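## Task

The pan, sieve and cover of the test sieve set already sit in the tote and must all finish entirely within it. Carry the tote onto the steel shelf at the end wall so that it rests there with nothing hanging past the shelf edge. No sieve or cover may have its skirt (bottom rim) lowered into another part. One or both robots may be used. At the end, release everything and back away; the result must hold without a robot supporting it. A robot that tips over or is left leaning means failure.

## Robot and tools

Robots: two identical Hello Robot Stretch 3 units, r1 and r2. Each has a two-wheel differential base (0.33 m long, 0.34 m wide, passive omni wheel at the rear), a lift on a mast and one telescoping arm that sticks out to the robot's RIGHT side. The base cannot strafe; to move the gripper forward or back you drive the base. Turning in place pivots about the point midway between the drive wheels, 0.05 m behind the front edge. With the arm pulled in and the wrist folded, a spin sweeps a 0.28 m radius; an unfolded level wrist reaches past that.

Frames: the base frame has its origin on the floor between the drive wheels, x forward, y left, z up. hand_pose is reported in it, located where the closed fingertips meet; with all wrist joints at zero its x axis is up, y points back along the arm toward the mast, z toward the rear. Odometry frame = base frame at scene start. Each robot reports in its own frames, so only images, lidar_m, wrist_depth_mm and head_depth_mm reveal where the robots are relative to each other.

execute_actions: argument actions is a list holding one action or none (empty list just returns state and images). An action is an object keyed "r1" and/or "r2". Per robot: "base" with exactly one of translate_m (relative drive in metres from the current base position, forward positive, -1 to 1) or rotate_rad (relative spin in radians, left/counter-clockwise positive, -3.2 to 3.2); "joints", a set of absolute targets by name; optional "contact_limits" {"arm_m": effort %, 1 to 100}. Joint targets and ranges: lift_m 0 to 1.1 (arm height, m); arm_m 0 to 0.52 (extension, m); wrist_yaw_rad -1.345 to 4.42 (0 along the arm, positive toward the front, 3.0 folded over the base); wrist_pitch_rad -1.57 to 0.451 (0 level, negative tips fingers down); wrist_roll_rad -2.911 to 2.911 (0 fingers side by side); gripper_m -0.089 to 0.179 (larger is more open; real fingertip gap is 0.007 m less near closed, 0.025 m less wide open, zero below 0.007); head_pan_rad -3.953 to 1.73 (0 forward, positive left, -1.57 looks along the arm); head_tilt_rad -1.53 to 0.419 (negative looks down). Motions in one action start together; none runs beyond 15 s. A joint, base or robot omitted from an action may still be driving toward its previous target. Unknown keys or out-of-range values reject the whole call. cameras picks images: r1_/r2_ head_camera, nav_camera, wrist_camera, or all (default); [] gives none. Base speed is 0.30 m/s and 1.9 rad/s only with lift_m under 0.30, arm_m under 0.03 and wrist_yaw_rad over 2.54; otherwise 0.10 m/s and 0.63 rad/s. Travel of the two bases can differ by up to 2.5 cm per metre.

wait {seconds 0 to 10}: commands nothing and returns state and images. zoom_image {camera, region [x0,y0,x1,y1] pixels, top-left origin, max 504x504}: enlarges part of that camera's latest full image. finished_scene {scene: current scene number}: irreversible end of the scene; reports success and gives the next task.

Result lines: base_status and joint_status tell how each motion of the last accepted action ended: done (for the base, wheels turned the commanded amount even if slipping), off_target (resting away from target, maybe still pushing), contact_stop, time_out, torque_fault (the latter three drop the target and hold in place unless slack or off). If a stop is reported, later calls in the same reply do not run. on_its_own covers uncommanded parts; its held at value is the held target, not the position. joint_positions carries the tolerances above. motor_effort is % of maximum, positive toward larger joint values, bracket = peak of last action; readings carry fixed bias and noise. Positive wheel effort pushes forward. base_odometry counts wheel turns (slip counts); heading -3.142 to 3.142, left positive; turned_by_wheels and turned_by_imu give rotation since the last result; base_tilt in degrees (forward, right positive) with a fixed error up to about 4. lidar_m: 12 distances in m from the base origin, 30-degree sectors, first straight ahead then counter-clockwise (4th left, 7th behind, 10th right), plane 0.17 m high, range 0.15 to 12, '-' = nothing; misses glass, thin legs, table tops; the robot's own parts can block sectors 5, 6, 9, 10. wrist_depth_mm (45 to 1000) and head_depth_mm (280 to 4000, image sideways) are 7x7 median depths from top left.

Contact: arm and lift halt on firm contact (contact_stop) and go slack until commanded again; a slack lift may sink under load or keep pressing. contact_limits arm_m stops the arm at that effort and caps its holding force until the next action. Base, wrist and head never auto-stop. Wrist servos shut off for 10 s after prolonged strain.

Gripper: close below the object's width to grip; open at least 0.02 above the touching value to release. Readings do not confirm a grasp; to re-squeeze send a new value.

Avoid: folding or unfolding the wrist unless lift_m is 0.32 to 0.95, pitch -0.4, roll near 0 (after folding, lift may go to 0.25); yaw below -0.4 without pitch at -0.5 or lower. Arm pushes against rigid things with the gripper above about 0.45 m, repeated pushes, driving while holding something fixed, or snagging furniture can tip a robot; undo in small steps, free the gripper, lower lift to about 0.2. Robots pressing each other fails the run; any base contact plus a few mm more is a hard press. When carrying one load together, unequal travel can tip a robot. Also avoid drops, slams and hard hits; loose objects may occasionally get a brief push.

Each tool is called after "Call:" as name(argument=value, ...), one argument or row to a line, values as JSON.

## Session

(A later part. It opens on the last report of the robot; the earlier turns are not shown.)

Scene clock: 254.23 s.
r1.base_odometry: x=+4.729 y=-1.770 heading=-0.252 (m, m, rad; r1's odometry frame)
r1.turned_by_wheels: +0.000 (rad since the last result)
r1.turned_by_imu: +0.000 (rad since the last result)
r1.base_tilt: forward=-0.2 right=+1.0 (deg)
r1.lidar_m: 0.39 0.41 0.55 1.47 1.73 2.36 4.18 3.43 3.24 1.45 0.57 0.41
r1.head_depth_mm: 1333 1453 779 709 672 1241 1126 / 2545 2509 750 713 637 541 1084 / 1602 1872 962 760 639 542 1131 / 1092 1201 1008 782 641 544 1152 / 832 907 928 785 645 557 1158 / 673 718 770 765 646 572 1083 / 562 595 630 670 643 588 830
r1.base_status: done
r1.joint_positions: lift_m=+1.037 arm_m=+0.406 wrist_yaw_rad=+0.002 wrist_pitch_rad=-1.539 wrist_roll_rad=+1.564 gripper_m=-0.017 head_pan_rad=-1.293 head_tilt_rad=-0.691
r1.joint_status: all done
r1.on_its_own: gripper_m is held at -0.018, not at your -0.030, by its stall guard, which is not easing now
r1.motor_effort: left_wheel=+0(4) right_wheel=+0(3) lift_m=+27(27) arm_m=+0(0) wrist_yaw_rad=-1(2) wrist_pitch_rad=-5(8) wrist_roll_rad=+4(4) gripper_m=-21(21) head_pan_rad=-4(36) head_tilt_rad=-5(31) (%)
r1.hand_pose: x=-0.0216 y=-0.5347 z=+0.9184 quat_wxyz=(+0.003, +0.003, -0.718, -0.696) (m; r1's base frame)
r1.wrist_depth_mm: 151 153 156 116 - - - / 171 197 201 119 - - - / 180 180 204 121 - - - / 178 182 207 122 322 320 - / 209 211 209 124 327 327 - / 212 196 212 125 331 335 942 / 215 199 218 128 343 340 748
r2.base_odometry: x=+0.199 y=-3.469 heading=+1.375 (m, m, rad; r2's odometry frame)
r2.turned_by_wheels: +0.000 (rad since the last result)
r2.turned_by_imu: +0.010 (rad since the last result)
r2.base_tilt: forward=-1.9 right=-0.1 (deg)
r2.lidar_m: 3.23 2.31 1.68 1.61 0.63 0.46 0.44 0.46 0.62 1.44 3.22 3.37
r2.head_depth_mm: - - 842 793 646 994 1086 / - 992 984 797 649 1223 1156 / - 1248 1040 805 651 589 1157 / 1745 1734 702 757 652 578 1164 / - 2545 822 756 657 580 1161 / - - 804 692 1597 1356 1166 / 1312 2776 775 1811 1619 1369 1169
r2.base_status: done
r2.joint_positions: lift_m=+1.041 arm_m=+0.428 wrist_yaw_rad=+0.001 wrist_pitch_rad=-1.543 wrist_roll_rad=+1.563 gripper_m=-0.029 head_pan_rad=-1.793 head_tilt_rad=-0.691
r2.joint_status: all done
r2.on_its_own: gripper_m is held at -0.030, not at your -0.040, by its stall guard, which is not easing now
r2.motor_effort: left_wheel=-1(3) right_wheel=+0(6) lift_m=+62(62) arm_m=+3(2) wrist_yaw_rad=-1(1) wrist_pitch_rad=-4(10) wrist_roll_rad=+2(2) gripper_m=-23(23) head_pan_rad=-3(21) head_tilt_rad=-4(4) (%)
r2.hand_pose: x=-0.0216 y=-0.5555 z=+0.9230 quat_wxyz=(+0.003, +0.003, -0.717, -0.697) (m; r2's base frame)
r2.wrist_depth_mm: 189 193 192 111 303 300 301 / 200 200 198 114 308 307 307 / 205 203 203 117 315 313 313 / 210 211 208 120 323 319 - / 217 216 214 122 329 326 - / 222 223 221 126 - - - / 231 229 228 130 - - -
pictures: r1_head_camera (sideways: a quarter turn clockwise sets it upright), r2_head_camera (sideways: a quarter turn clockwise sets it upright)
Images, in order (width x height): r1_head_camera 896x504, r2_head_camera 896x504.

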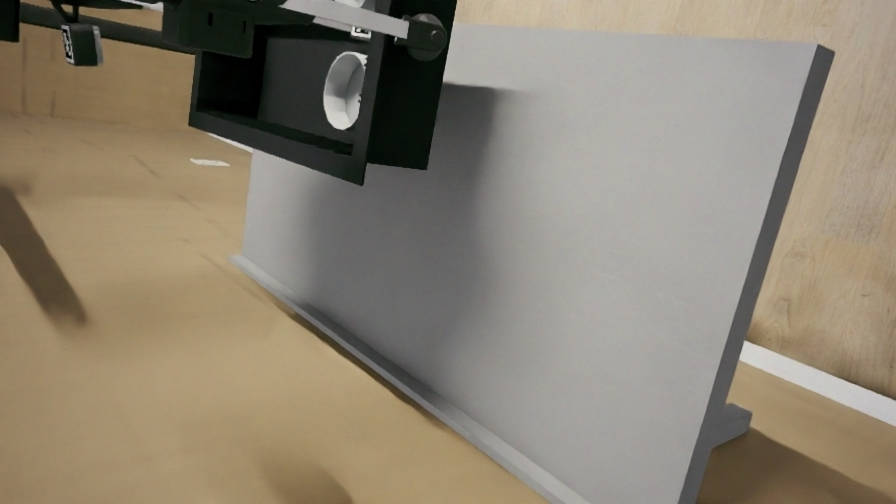

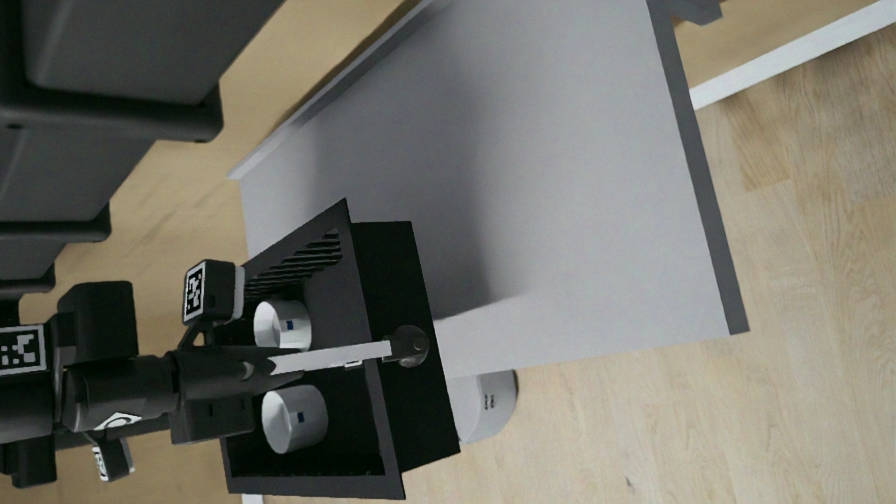

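Call:
execute_actions(
  actions=[
    {"r1":{"base":{"translate_m":0.12}},"r2":{"base":{"translate_m":-0.12}}},
  ],
  cameras=[],
)

Call:
execute_actions(
  actions=[
    {"r1":{"base":{"translate_m":0.05},"joints":{"head_pan_rad":-1.57}},"r2":{"base":{"rotate_rad":-0.1},"joints":{"head_pan_rad":-1.5}}},
  ],
  cameras=["r1_head_camera","r2_head_camera"],
)

Scene clock: 262.77 s.
r1.base_odometry: x=+4.845 y=-1.800 heading=-0.252 (m, m, rad; r1's odometry frame)
r1.turned_by_wheels: +0.000 (rad since the last result)
r1.turned_by_imu: +0.000 (rad since the last result)
r1.base_tilt: forward=-0.1 right=+0.9 (deg)
r1.lidar_m: 0.27 0.28 0.38 1.01 1.74 2.36 3.42 3.55 3.22 1.10 0.39 0.28
r1.head_depth_mm: 1335 1450 784 708 637 540 496 / 2019 1703 751 712 637 541 1088 / 1086 1274 958 758 640 544 1107 / 745 836 900 784 643 543 1149 / 565 613 669 719 643 557 1065 / 457 486 523 563 599 571 741 / 382 403 428 455 486 523 566
r1.base_status: done
r1.joint_positions: lift_m=+1.037 arm_m=+0.406 wrist_yaw_rad=+0.002 wrist_pitch_rad=-1.539 wrist_roll_rad=+1.564 gripper_m=-0.017 head_pan_rad=-1.293 head_tilt_rad=-0.691
r1.joint_status: not commanded
r1.on_its_own: gripper_m is held at -0.018, not at your -0.030, by its stall guard, which is not easing now
r1.motor_effort: left_wheel=-1(3) right_wheel=+0(4) lift_m=+27(27) arm_m=+0(0) wrist_yaw_rad=-3(1) wrist_pitch_rad=-5(5) wrist_roll_rad=+4(4) gripper_m=-21(20) head_pan_rad=-3(4) head_tilt_rad=-5(6) (%)
r1.hand_pose: x=-0.0216 y=-0.5347 z=+0.9184 quat_wxyz=(+0.003, +0.003, -0.718, -0.696) (m; r1's base frame)
r1.wrist_depth_mm: 151 154 157 117 - - - / 171 196 201 119 306 308 309 / 178 179 203 121 314 315 317 / 177 183 207 122 320 319 323 / 209 211 212 124 328 330 - / 212 197 214 126 332 334 710 / 214 197 218 128 341 342 559
r2.base_odometry: x=+0.176 y=-3.587 heading=+1.375 (m, m, rad; r2's odometry frame)
r2.turned_by_wheels: +0.000 (rad since the last result)
r2.turned_by_imu: +0.002 (rad since the last result)
r2.base_tilt: forward=-1.9 right=-0.1 (deg)
r2.lidar_m: 3.32 2.30 1.67 1.30 0.46 0.34 0.32 0.33 0.45 1.22 3.25 4.40
r2.head_depth_mm: - - 614 649 633 725 823 / - 726 765 771 649 858 1088 / - 935 963 803 652 589 1158 / 1283 1268 701 755 655 578 1163 / - 1901 818 758 657 566 1169 / - - 803 691 659 553 1166 / 1312 2827 768 763 700 580 1172
r2.base_status: done
r2.joint_positions: lift_m=+1.041 arm_m=+0.428 wrist_yaw_rad=+0.001 wrist_pitch_rad=-1.543 wrist_roll_rad=+1.563 gripper_m=-0.029 head_pan_rad=-1.793 head_tilt_rad=-0.691
r2.joint_status: not commanded
r2.on_its_own: gripper_m is held at -0.030, not at your -0.040, by its stall guard, which is not easing now
r2.motor_effort: left_wheel=-1(4) right_wheel=+1(5) lift_m=+62(62) arm_m=+3(3) wrist_yaw_rad=+0(1) wrist_pitch_rad=-4(4) wrist_roll_rad=+3(2) gripper_m=-24(23) head_pan_rad=-3(2) head_tilt_rad=-4(4) (%)
r2.hand_pose: x=-0.0216 y=-0.5555 z=+0.9230 quat_wxyz=(+0.003, +0.003, -0.717, -0.697) (m; r2's base frame)
r2.wrist_depth_mm: 190 194 193 111 303 299 301 / 201 200 198 113 308 305 306 / 205 205 204 117 315 314 313 / 211 210 209 120 322 320 - / 217 217 214 122 328 328 - / 224 222 222 126 333 335 - / 230 229 228 130 346 341 -
pictures: none
No camera images: the call's "cameras" was empty. Leave "cameras" out to get every camera's image.

Scene clock: 264.73 s.
r1.base_odometry: x=+4.894 y=-1.812 heading=-0.252 (m, m, rad; r1's odometry frame)
r1.turned_by_wheels: +0.000 (rad since the last result)
r1.turned_by_imu: +0.000 (rad since the last result)
r1.base_tilt: forward=-0.2 right=+0.9 (deg)
r1.lidar_m: 0.22 0.23 0.31 0.84 1.74 2.36 3.46 3.60 3.23 0.90 0.32 0.23
r1.head_depth_mm: 2649 2918 2388 829 636 540 1107 / - 2839 713 712 637 541 1110 / - - 724 733 640 542 1127 / 2590 908 717 737 642 544 1129 / 1460 1265 685 763 644 545 1112 / 829 828 828 761 646 547 767 / 582 578 578 578 580 534 581
r1.base_status: done
r1.joint_positions: lift_m=+1.037 arm_m=+0.406 wrist_yaw_rad=+0.002 wrist_pitch_rad=-1.533 wrist_roll_rad=+1.564 gripper_m=-0.017 head_pan_rad=-1.563 head_tilt_rad=-0.691
r1.joint_status: all done
r1.on_its_own: gripper_m is held at -0.018, not at your -0.030, by its stall guard, which is not easing now
r1.motor_effort: left_wheel=+0(5) right_wheel=-1(4) lift_m=+27(27) arm_m=+0(0) wrist_yaw_rad=-1(2) wrist_pitch_rad=-7(8) wrist_roll_rad=+4(4) gripper_m=-21(22) head_pan_rad=-2(22) head_tilt_rad=-6(5) (%)
r1.hand_pose: x=-0.0216 y=-0.5362 z=+0.9183 quat_wxyz=(+0.004, +0.003, -0.720, -0.694) (m; r1's base frame)
r1.wrist_depth_mm: 141 147 150 128 301 301 304 / 188 194 215 128 308 307 308 / 180 189 213 128 315 313 316 / 180 189 214 128 320 321 325 / 211 212 212 128 326 327 893 / 212 212 212 127 331 334 601 / 211 194 212 127 340 338 457
r2.base_odometry: x=+0.176 y=-3.587 heading=+1.275 (m, m, rad; r2's odometry frame)
r2.turned_by_wheels: -0.100 (rad since the last result)
r2.turned_by_imu: -0.099 (rad since the last result)
r2.base_tilt: forward=-2.0 right=-0.1 (deg)
r2.lidar_m: 3.36 2.58 1.73 1.61 0.51 0.34 0.32 0.33 0.41 0.91 3.18 4.01
r2.head_depth_mm: 831 851 798 781 647 585 993 / - 1077 694 747 648 573 1148 / - - 804 752 650 575 1161 / 783 1486 821 733 654 578 1161 / 2734 2906 935 807 656 565 1166 / 2670 2988 2589 1934 1530 595 1176 / 2680 2992 2595 2001 1628 1355 1167
r2.base_status: done
r2.joint_positions: lift_m=+1.041 arm_m=+0.428 wrist_yaw_rad=+0.004 wrist_pitch_rad=-1.532 wrist_roll_rad=+1.557 gripper_m=-0.029 head_pan_rad=-1.507 head_tilt_rad=-0.691
r2.joint_status: all done
r2.on_its_own: gripper_m is held at -0.030, not at your -0.040, by its stall guard, which is not easing now
r2.motor_effort: left_wheel=+4(9) right_wheel=-4(10) lift_m=+62(62) arm_m=+2(3) wrist_yaw_rad=-3(2) wrist_pitch_rad=-10(10) wrist_roll_rad=+4(4) gripper_m=-23(24) head_pan_rad=+2(21) head_tilt_rad=-4(4) (%)
r2.hand_pose: x=-0.0216 y=-0.5583 z=+0.9229 quat_wxyz=(+0.006, +0.006, -0.720, -0.694) (m; r2's base frame)
r2.wrist_depth_mm: 161 182 181 103 301 299 671 / 191 190 188 107 309 305 - / 199 198 197 110 315 311 311 / 209 207 205 115 323 318 - / 218 216 215 119 327 326 - / 229 227 225 126 333 331 - / 241 238 238 132 347 340 -
pictures: r1_head_camera (sideways: a quarter turn clockwise sets it upright), r2_head_camera (sideways: a quarter turn clockwise sets it upright)
Images, in order (width x height): r1_head_camera 896x504, r2_head_camera 896x504.

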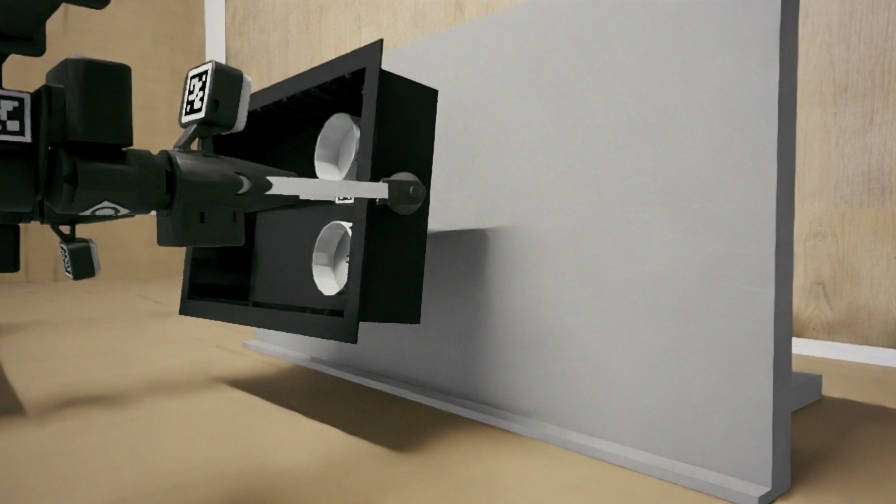

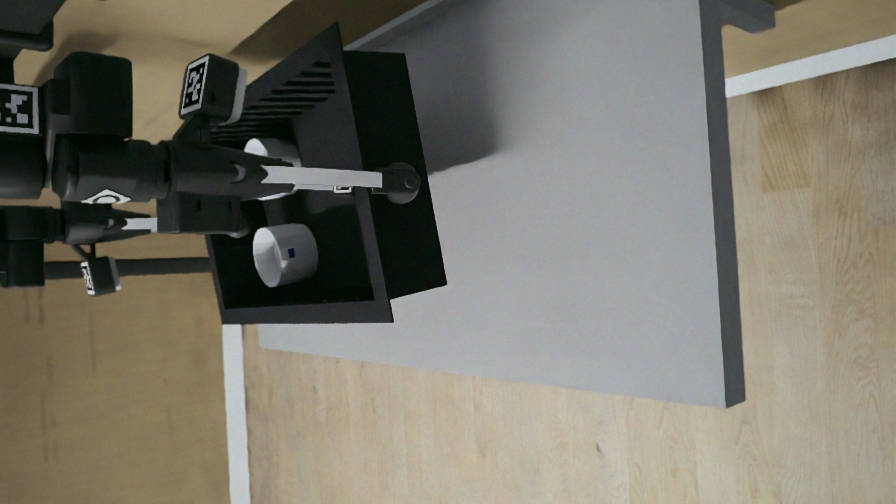

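Slight tilt; lower down.

Call:
execute_actions(
  actions=[
    {"r1":{"joints":{"lift_m":0.955}},"r2":{"joints":{"lift_m":0.96}}},
  ],
  cameras=[],
)

Call:
execute_actions(
  actions=[
    {"r1":{"joints":{"lift_m":0.931}},"r2":{"joints":{"lift_m":0.935}}},
  ],
  cameras=[],
)

Call:
execute_actions(
  actions=[
    {"r1":{"joints":{"gripper_m":0.065}},"r2":{"joints":{"gripper_m":0.075}}},
  ],
  cameras=[],
)

Call:
execute_actions(
  actions=[
    {"r1":{"joints":{"lift_m":1.05}},"r2":{"joints":{"lift_m":1.05}}},
  ],
  cameras=[],
)

Call:
execute_actions(
  actions=[
    {"r1":{"joints":{"arm_m":0.1}},"r2":{"joints":{"arm_m":0.1}}},
  ],
  cameras=["r1_head_camera","r2_head_camera"],
)

Scene clock: 279.93 s.
r1.base_odometry: x=+4.894 y=-1.812 heading=-0.252 (m, m, rad; r1's odometry frame)
r1.turned_by_wheels: +0.000 (rad since the last result)
r1.turned_by_imu: +0.000 (rad since the last result)
r1.base_tilt: forward=-0.1 right=+0.9 (deg)
r1.lidar_m: 0.22 0.23 0.31 0.84 1.74 2.36 3.47 3.60 3.25 0.90 0.32 0.23
r1.head_depth_mm: 2564 - 2349 832 638 539 1105 / 2556 - 909 697 639 541 1102 / 2519 - 892 696 641 544 1126 / 751 2660 904 714 641 545 1129 / 1457 1458 935 741 644 546 1113 / 830 828 829 760 646 545 769 / 582 579 579 578 580 534 582
r1.base_status: not commanded
r1.joint_positions: lift_m=+0.955 arm_m=+0.406 wrist_yaw_rad=+0.002 wrist_pitch_rad=-1.533 wrist_roll_rad=+1.564 gripper_m=-0.017 head_pan_rad=-1.563 head_tilt_rad=-0.691
r1.joint_status: all done
r1.on_its_own: gripper_m is held at -0.018, not at your -0.030, by its stall guard, which is not easing now
r1.motor_effort: left_wheel=-1(1) right_wheel=+0(1) lift_m=+15(25) arm_m=+0(1) wrist_yaw_rad=-1(3) wrist_pitch_rad=-8(8) wrist_roll_rad=+4(4) gripper_m=-21(21) head_pan_rad=-3(4) head_tilt_rad=-5(5) (%)
r1.hand_pose: x=-0.0216 y=-0.5362 z=+0.8369 quat_wxyz=(+0.004, +0.003, -0.720, -0.694) (m; r1's base frame)
r1.wrist_depth_mm: 140 146 150 128 224 224 224 / 189 195 214 128 228 229 228 / 179 189 213 128 234 234 234 / 181 189 213 127 237 237 237 / 212 211 213 127 242 242 242 / 212 212 212 127 246 247 246 / 211 194 212 127 254 253 253
r2.base_odometry: x=+0.176 y=-3.587 heading=+1.275 (m, m, rad; r2's odometry frame)
r2.turned_by_wheels: +0.000 (rad since the last result)
r2.turned_by_imu: +0.001 (rad since the last result)
r2.base_tilt: forward=-2.0 right=-0.1 (deg)
r2.lidar_m: 3.35 2.58 1.73 1.61 0.51 0.35 0.32 0.33 0.41 0.90 3.18 4.01
r2.head_depth_mm: 814 - 883 771 648 584 995 / 1143 - 847 702 648 572 1153 / 1715 - 870 727 651 576 1162 / 773 1506 928 730 655 575 1161 / 2678 2949 967 761 654 565 1169 / 2656 2997 2601 1916 1533 594 1165 / 2672 2947 2566 2015 1618 1355 1178
r2.base_status: not commanded
r2.joint_positions: lift_m=+0.961 arm_m=+0.428 wrist_yaw_rad=+0.004 wrist_pitch_rad=-1.532 wrist_roll_rad=+1.557 gripper_m=-0.029 head_pan_rad=-1.507 head_tilt_rad=-0.691
r2.joint_status: all done
r2.on_its_own: gripper_m is held at -0.030, not at your -0.040, by its stall guard, which is not easing now
r2.motor_effort: left_wheel=+5(4) right_wheel=-5(4) lift_m=+21(59) arm_m=+2(2) wrist_yaw_rad=-2(2) wrist_pitch_rad=-10(10) wrist_roll_rad=+4(4) gripper_m=-24(24) head_pan_rad=+2(3) head_tilt_rad=-4(4) (%)
r2.hand_pose: x=-0.0216 y=-0.5582 z=+0.8423 quat_wxyz=(+0.006, +0.006, -0.720, -0.694) (m; r2's base frame)
r2.wrist_depth_mm: 161 182 181 103 224 223 221 / 191 191 189 106 229 227 225 / 199 199 197 110 233 231 230 / 209 208 206 115 239 237 234 / 218 218 215 119 242 243 241 / 229 227 226 125 247 247 246 / 241 239 240 133 257 252 252
pictures: none
No camera images: the call's "cameras" was empty. Leave "cameras" out to get every camera's image.

Scene clock: 280.93 s.
r1.base_odometry: x=+4.894 y=-1.812 heading=-0.252 (m, m, rad; r1's odometry frame)
r1.turned_by_wheels: +0.000 (rad since the last result)
r1.turned_by_imu: +0.000 (rad since the last result)
r1.base_tilt: forward=-0.2 right=+0.9 (deg)
r1.lidar_m: 0.22 0.23 0.31 0.84 1.74 2.36 3.47 3.57 3.22 0.90 0.32 0.23
r1.head_depth_mm: 2625 - 2264 802 635 540 1105 / 2562 - 948 710 639 542 1108 / 2526 - - 715 642 542 1128 / 758 2824 944 717 642 544 1133 / 1453 1458 939 740 643 545 1113 / 829 826 827 760 647 548 768 / 580 578 578 576 579 535 582
r1.base_status: not commanded
r1.joint_positions: lift_m=+0.931 arm_m=+0.406 wrist_yaw_rad=+0.001 wrist_pitch_rad=-1.534 wrist_roll_rad=+1.564 gripper_m=-0.017 head_pan_rad=-1.563 head_tilt_rad=-0.691
r1.joint_status: all done
r1.on_its_own: gripper_m is held at -0.018, not at your -0.030, by its stall guard, which is not easing now
r1.motor_effort: left_wheel=+0(1) right_wheel=-1(2) lift_m=+14(19) arm_m=+0(0) wrist_yaw_rad=+0(2) wrist_pitch_rad=-8(8) wrist_roll_rad=+4(3) gripper_m=-22(20) head_pan_rad=-4(3) head_tilt_rad=-4(6) (%)
r1.hand_pose: x=-0.0216 y=-0.5362 z=+0.8130 quat_wxyz=(+0.003, +0.003, -0.720, -0.694) (m; r1's base frame)
r1.wrist_depth_mm: 150 152 147 117 201 201 201 / 179 199 201 119 206 205 205 / 179 181 205 120 209 210 209 / 178 184 209 123 213 212 214 / 211 212 212 125 218 217 217 / 215 198 214 127 222 223 223 / 217 201 220 130 227 227 228
r2.base_odometry: x=+0.176 y=-3.587 heading=+1.275 (m, m, rad; r2's odometry frame)
r2.turned_by_wheels: +0.000 (rad since the last result)
r2.turned_by_imu: +0.000 (rad since the last result)
r2.base_tilt: forward=-1.9 right=-0.1 (deg)
r2.lidar_m: 3.35 2.57 1.73 1.61 0.51 0.35 0.32 0.32 0.42 0.90 3.18 4.00
r2.head_depth_mm: 823 - 931 770 647 585 996 / 1151 - 942 724 650 573 1156 / 1742 - - 729 652 574 1156 / 788 880 949 720 656 576 1160 / 2637 3010 1001 761 655 565 1163 / 2689 2989 2589 1919 1530 594 1165 / 2691 2971 2580 2006 1624 1364 1172
r2.base_status: not commanded
r2.joint_positions: lift_m=+0.936 arm_m=+0.428 wrist_yaw_rad=+0.004 wrist_pitch_rad=-1.532 wrist_roll_rad=+1.557 gripper_m=-0.029 head_pan_rad=-1.507 head_tilt_rad=-0.691
r2.joint_status: all done
r2.on_its_own: gripper_m is held at -0.030, not at your -0.040, by its stall guard, which is not easing now
r2.motor_effort: left_wheel=+4(4) right_wheel=-3(5) lift_m=+20(23) arm_m=+2(2) wrist_yaw_rad=-2(2) wrist_pitch_rad=-10(10) wrist_roll_rad=+4(5) gripper_m=-24(24) head_pan_rad=+3(3) head_tilt_rad=-4(4) (%)
r2.hand_pose: x=-0.0216 y=-0.5582 z=+0.8174 quat_wxyz=(+0.007, +0.006, -0.720, -0.694) (m; r2's base frame)
r2.wrist_depth_mm: 152 160 168 113 200 199 197 / 203 201 200 115 204 203 201 / 208 207 204 118 210 207 205 / 214 212 210 121 214 212 209 / 219 217 215 123 217 216 215 / 224 223 221 127 221 221 220 / 231 229 228 130 229 226 225
pictures: none
No camera images: the call's "cameras" was empty. Leave "cameras" out to get every camera's image.

Scene clock: 282.47 s.
r1.base_odometry: x=+4.894 y=-1.812 heading=-0.252 (m, m, rad; r1's odometry frame)
r1.turned_by_wheels: +0.000 (rad since the last result)
r1.turned_by_imu: +0.000 (rad since the last result)
r1.base_tilt: forward=-0.2 right=+1.0 (deg)
r1.lidar_m: 0.22 0.23 0.31 0.84 1.73 2.36 3.47 3.60 3.23 0.90 0.32 0.23
r1.head_depth_mm: 2643 - 2337 801 636 539 1105 / 2578 - 932 709 638 541 1103 / 2506 - - 713 641 542 1125 / 759 2834 963 716 642 545 1133 / 1454 1460 939 739 643 546 1112 / 829 830 826 761 645 547 769 / 582 579 577 579 579 535 581
r1.base_status: not commanded
r1.joint_positions: lift_m=+0.931 arm_m=+0.406 wrist_yaw_rad=+0.001 wrist_pitch_rad=-1.539 wrist_roll_rad=+1.564 gripper_m=+0.065 head_pan_rad=-1.563 head_tilt_rad=-0.691
r1.joint_status: all done
r1.motor_effort: left_wheel=-1(0) right_wheel=+0(1) lift_m=+14(15) arm_m=+0(0) wrist_yaw_rad=+0(1) wrist_pitch_rad=-5(9) wrist_roll_rad=+4(4) gripper_m=+2(78) head_pan_rad=-2(3) head_tilt_rad=-5(6) (%)
r1.hand_pose: x=-0.0216 y=-0.5348 z=+0.8131 quat_wxyz=(+0.003, +0.002, -0.718, -0.696) (m; r1's base frame)
r1.wrist_depth_mm: 146 150 154 118 201 202 202 / 187 200 202 120 205 206 205 / 181 182 206 123 209 211 210 / 182 185 209 124 213 215 215 / 214 215 213 127 216 220 219 / 220 201 - 130 - 223 224 / 220 204 223 133 227 229 228
r2.base_odometry: x=+0.176 y=-3.587 heading=+1.275 (m, m, rad; r2's odometry frame)
r2.turned_by_wheels: +0.000 (rad since the last result)
r2.turned_by_imu: +0.000 (rad since the last result)
r2.base_tilt: forward=-1.9 right=-0.1 (deg)
r2.lidar_m: 3.33 2.58 1.73 1.61 0.51 0.35 0.32 0.33 0.41 0.90 3.17 4.02
r2.head_depth_mm: 824 - 927 773 647 584 996 / 1162 - 941 724 650 573 1153 / 1760 - - 721 652 573 1165 / 788 876 954 803 654 575 1168 / 2636 3021 1000 758 658 565 1163 / 2659 2968 2580 1912 1520 595 1174 / 2648 2969 2584 2009 1616 1357 1165
r2.base_status: not commanded
r2.joint_positions: lift_m=+0.936 arm_m=+0.428 wrist_yaw_rad=+0.003 wrist_pitch_rad=-1.541 wrist_roll_rad=+1.566 gripper_m=+0.075 head_pan_rad=-1.507 head_tilt_rad=-0.691
r2.joint_status: all done
r2.motor_effort: left_wheel=+2(4) right_wheel=-3(5) lift_m=+20(20) arm_m=+2(2) wrist_yaw_rad=-2(2) wrist_pitch_rad=-5(13) wrist_roll_rad=+1(4) gripper_m=+0(91) head_pan_rad=+3(3) head_tilt_rad=-4(4) (%)
r2.hand_pose: x=-0.0216 y=-0.5560 z=+0.8175 quat_wxyz=(+0.003, +0.002, -0.717, -0.697) (m; r2's base frame)
r2.wrist_depth_mm: 149 159 165 201 201 200 199 / 208 207 205 121 205 204 203 / 212 212 209 123 210 209 207 / 216 215 215 126 215 212 211 / 223 220 218 129 220 217 216 / 227 226 - 132 224 223 222 / 232 232 231 135 230 228 226
pictures: none
No camera images: the call's "cameras" was empty. Leave "cameras" out to get every camera's image.

Scene clock: 284.37 s.
r1.base_odometry: x=+4.894 y=-1.812 heading=-0.252 (m, m, rad; r1's odometry frame)
r1.turned_by_wheels: +0.000 (rad since the last result)
r1.turned_by_imu: +0.000 (rad since the last result)
r1.base_tilt: forward=-0.2 right=+1.0 (deg)
r1.lidar_m: 0.22 0.23 0.31 0.84 1.73 2.36 3.47 3.59 3.24 0.90 0.32 0.23
r1.head_depth_mm: 2664 2884 2417 829 637 539 1104 / - 2849 929 710 637 541 1112 / - - 950 697 639 543 1129 / 2588 2951 963 713 641 543 1136 / 1456 1458 940 738 646 545 1109 / 834 830 828 760 647 546 767 / 581 579 577 578 580 533 583
r1.base_status: not commanded
r1.joint_positions: lift_m=+1.050 arm_m=+0.406 wrist_yaw_rad=+0.001 wrist_pitch_rad=-1.540 wrist_roll_rad=+1.564 gripper_m=+0.065 head_pan_rad=-1.563 head_tilt_rad=-0.691
r1.joint_status: all done
r1.motor_effort: left_wheel=-1(1) right_wheel=+0(0) lift_m=+25(28) arm_m=+0(0) wrist_yaw_rad=+0(0) wrist_pitch_rad=-4(5) wrist_roll_rad=+4(4) gripper_m=+1(1) head_pan_rad=-2(3) head_tilt_rad=-6(5) (%)
r1.hand_pose: x=-0.0216 y=-0.5346 z=+0.9315 quat_wxyz=(+0.003, +0.002, -0.718, -0.696) (m; r1's base frame)
r1.wrist_depth_mm: 311 312 311 313 315 317 319 / 244 259 274 288 319 319 325 / 321 321 302 322 327 328 - / 326 328 328 331 334 337 - / 334 335 335 340 338 340 979 / 343 342 - 344 - 350 637 / 309 300 293 292 355 359 479
r2.base_odometry: x=+0.176 y=-3.587 heading=+1.275 (m, m, rad; r2's odometry frame)
r2.turned_by_wheels: +0.000 (rad since the last result)
r2.turned_by_imu: +0.000 (rad since the last result)
r2.base_tilt: forward=-1.9 right=-0.1 (deg)
r2.lidar_m: 3.34 2.58 1.73 1.61 0.51 0.35 0.32 0.33 0.41 0.90 3.16 4.00
r2.head_depth_mm: 826 851 878 770 646 584 996 / - 1242 954 724 650 572 1154 / - - 970 715 654 574 1164 / 781 2925 959 802 653 576 1157 / 2647 3018 998 759 657 565 1168 / 2654 2979 2620 1941 1536 594 1162 / 2659 2983 2628 2000 1610 1356 1177
r2.base_status: not commanded
r2.joint_positions: lift_m=+1.049 arm_m=+0.428 wrist_yaw_rad=+0.003 wrist_pitch_rad=-1.542 wrist_roll_rad=+1.566 gripper_m=+0.075 head_pan_rad=-1.507 head_tilt_rad=-0.691
r2.joint_status: all done
r2.motor_effort: left_wheel=+3(3) right_wheel=-3(3) lift_m=+59(61) arm_m=+2(2) wrist_yaw_rad=-2(2) wrist_pitch_rad=-4(5) wrist_roll_rad=+1(2) gripper_m=+1(1) head_pan_rad=+3(2) head_tilt_rad=-4(4) (%)
r2.hand_pose: x=-0.0216 y=-0.5559 z=+0.9311 quat_wxyz=(+0.003, +0.002, -0.717, -0.697) (m; r2's base frame)
r2.wrist_depth_mm: 316 313 228 309 309 307 759 / 236 267 317 314 315 314 - / 329 325 325 323 324 323 323 / 332 334 332 329 331 328 - / 344 341 338 335 335 336 - / 327 350 - 341 345 341 - / 334 349 303 280 353 357 -
pictures: none
No camera images: the call's "cameras" was empty. Leave "cameras" out to get every camera's image.

Scene clock: 288.00 s.
r1.base_odometry: x=+4.894 y=-1.812 heading=-0.252 (m, m, rad; r1's odometry frame)
r1.turned_by_wheels: +0.000 (rad since the last result)
r1.turned_by_imu: +0.000 (rad since the last result)
r1.base_tilt: forward=-0.1 right=+0.9 (deg)
r1.lidar_m: 0.22 0.23 0.31 0.84 1.74 2.36 3.47 3.57 3.23 0.90 0.32 0.23
r1.head_depth_mm: - - - 828 621 541 1102 / - - - - 622 540 1107 / 1323 1570 - - - 543 1129 / 2639 2953 962 - 625 544 1134 / 1459 1452 939 740 644 545 1113 / 832 829 826 761 643 547 770 / 581 579 578 578 581 535 581
r1.base_status: not commanded
r1.joint_positions: lift_m=+1.050 arm_m=+0.100 wrist_yaw_rad=+0.001 wrist_pitch_rad=-1.540 wrist_roll_rad=+1.564 gripper_m=+0.065 head_pan_rad=-1.563 head_tilt_rad=-0.691
r1.joint_status: all done
r1.motor_effort: left_wheel=-1(1) right_wheel=-1(1) lift_m=+25(24) arm_m=-2(1) wrist_yaw_rad=-1(1) wrist_pitch_rad=-4(5) wrist_roll_rad=+4(4) gripper_m=+0(0) head_pan_rad=-3(3) head_tilt_rad=-6(6) (%)
r1.hand_pose: x=-0.0216 y=-0.2286 z=+0.9315 quat_wxyz=(+0.003, +0.002, -0.717, -0.697) (m; r1's base frame)
r1.wrist_depth_mm: 313 312 316 - - - - / 320 317 320 - - - - / 322 325 327 - - - - / 331 330 332 - - - - / 337 339 339 978 - - - / 347 347 - 644 - 681 695 / 353 354 354 477 507 505 501
r2.base_odometry: x=+0.176 y=-3.587 heading=+1.275 (m, m, rad; r2's odometry frame)
r2.turned_by_wheels: +0.000 (rad since the last result)
r2.turned_by_imu: +0.001 (rad since the last result)
r2.base_tilt: forward=-1.9 right=-0.1 (deg)
r2.lidar_m: 3.32 2.57 1.73 1.61 0.51 0.35 0.32 0.33 0.41 0.90 3.18 3.99
r2.head_depth_mm: - - - - 630 584 996 / 1146 - - - 625 572 1150 / 2220 2475 986 - - 564 1142 / 1339 2987 959 831 638 577 1159 / 2682 2959 1006 760 655 566 1162 / 2628 2997 2622 1925 1525 594 1170 / 2645 3002 2590 2002 1630 1361 1172
r2.base_status: not commanded
r2.joint_positions: lift_m=+1.049 arm_m=+0.100 wrist_yaw_rad=+0.002 wrist_pitch_rad=-1.543 wrist_roll_rad=+1.567 gripper_m=+0.075 head_pan_rad=-1.507 head_tilt_rad=-0.691
r2.joint_status: all done
r2.motor_effort: left_wheel=+3(3) right_wheel=-3(3) lift_m=+59(59) arm_m=-2(1) wrist_yaw_rad=-1(2) wrist_pitch_rad=-4(4) wrist_roll_rad=+1(1) gripper_m=+1(1) head_pan_rad=+3(2) head_tilt_rad=-4(4) (%)
r2.hand_pose: x=-0.0216 y=-0.2281 z=+0.9312 quat_wxyz=(+0.002, +0.002, -0.717, -0.697) (m; r2's base frame)
r2.wrist_depth_mm: 319 315 571 719 797 895 967 / 325 324 926 - - - - / 331 330 348 - - - - / 338 337 337 - - - - / 348 346 346 - - - - / 356 353 - - - - - / 368 360 360 - - - -
pictures: r1_head_camera (sideways: a quarter turn clockwise sets it upright), r2_head_camera (sideways: a quarter turn clockwise sets it upright)
Images, in order (width x height): r1_head_camera 896x504, r2_head_camera 896x504.

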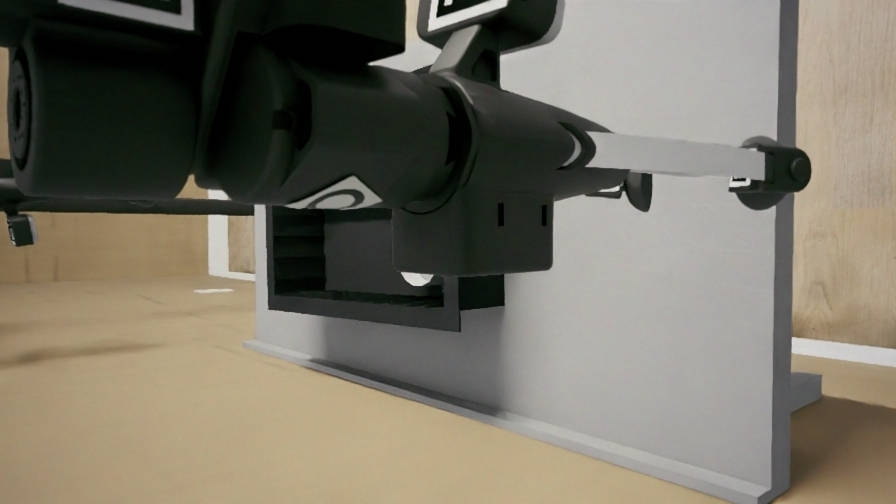

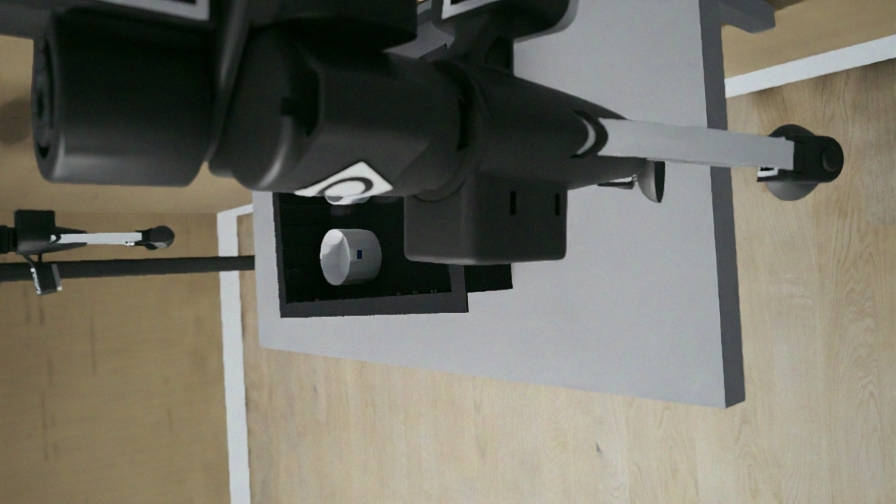

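Call:
finished_scene(
  scene=1,
)

The scene is finished: the task was done.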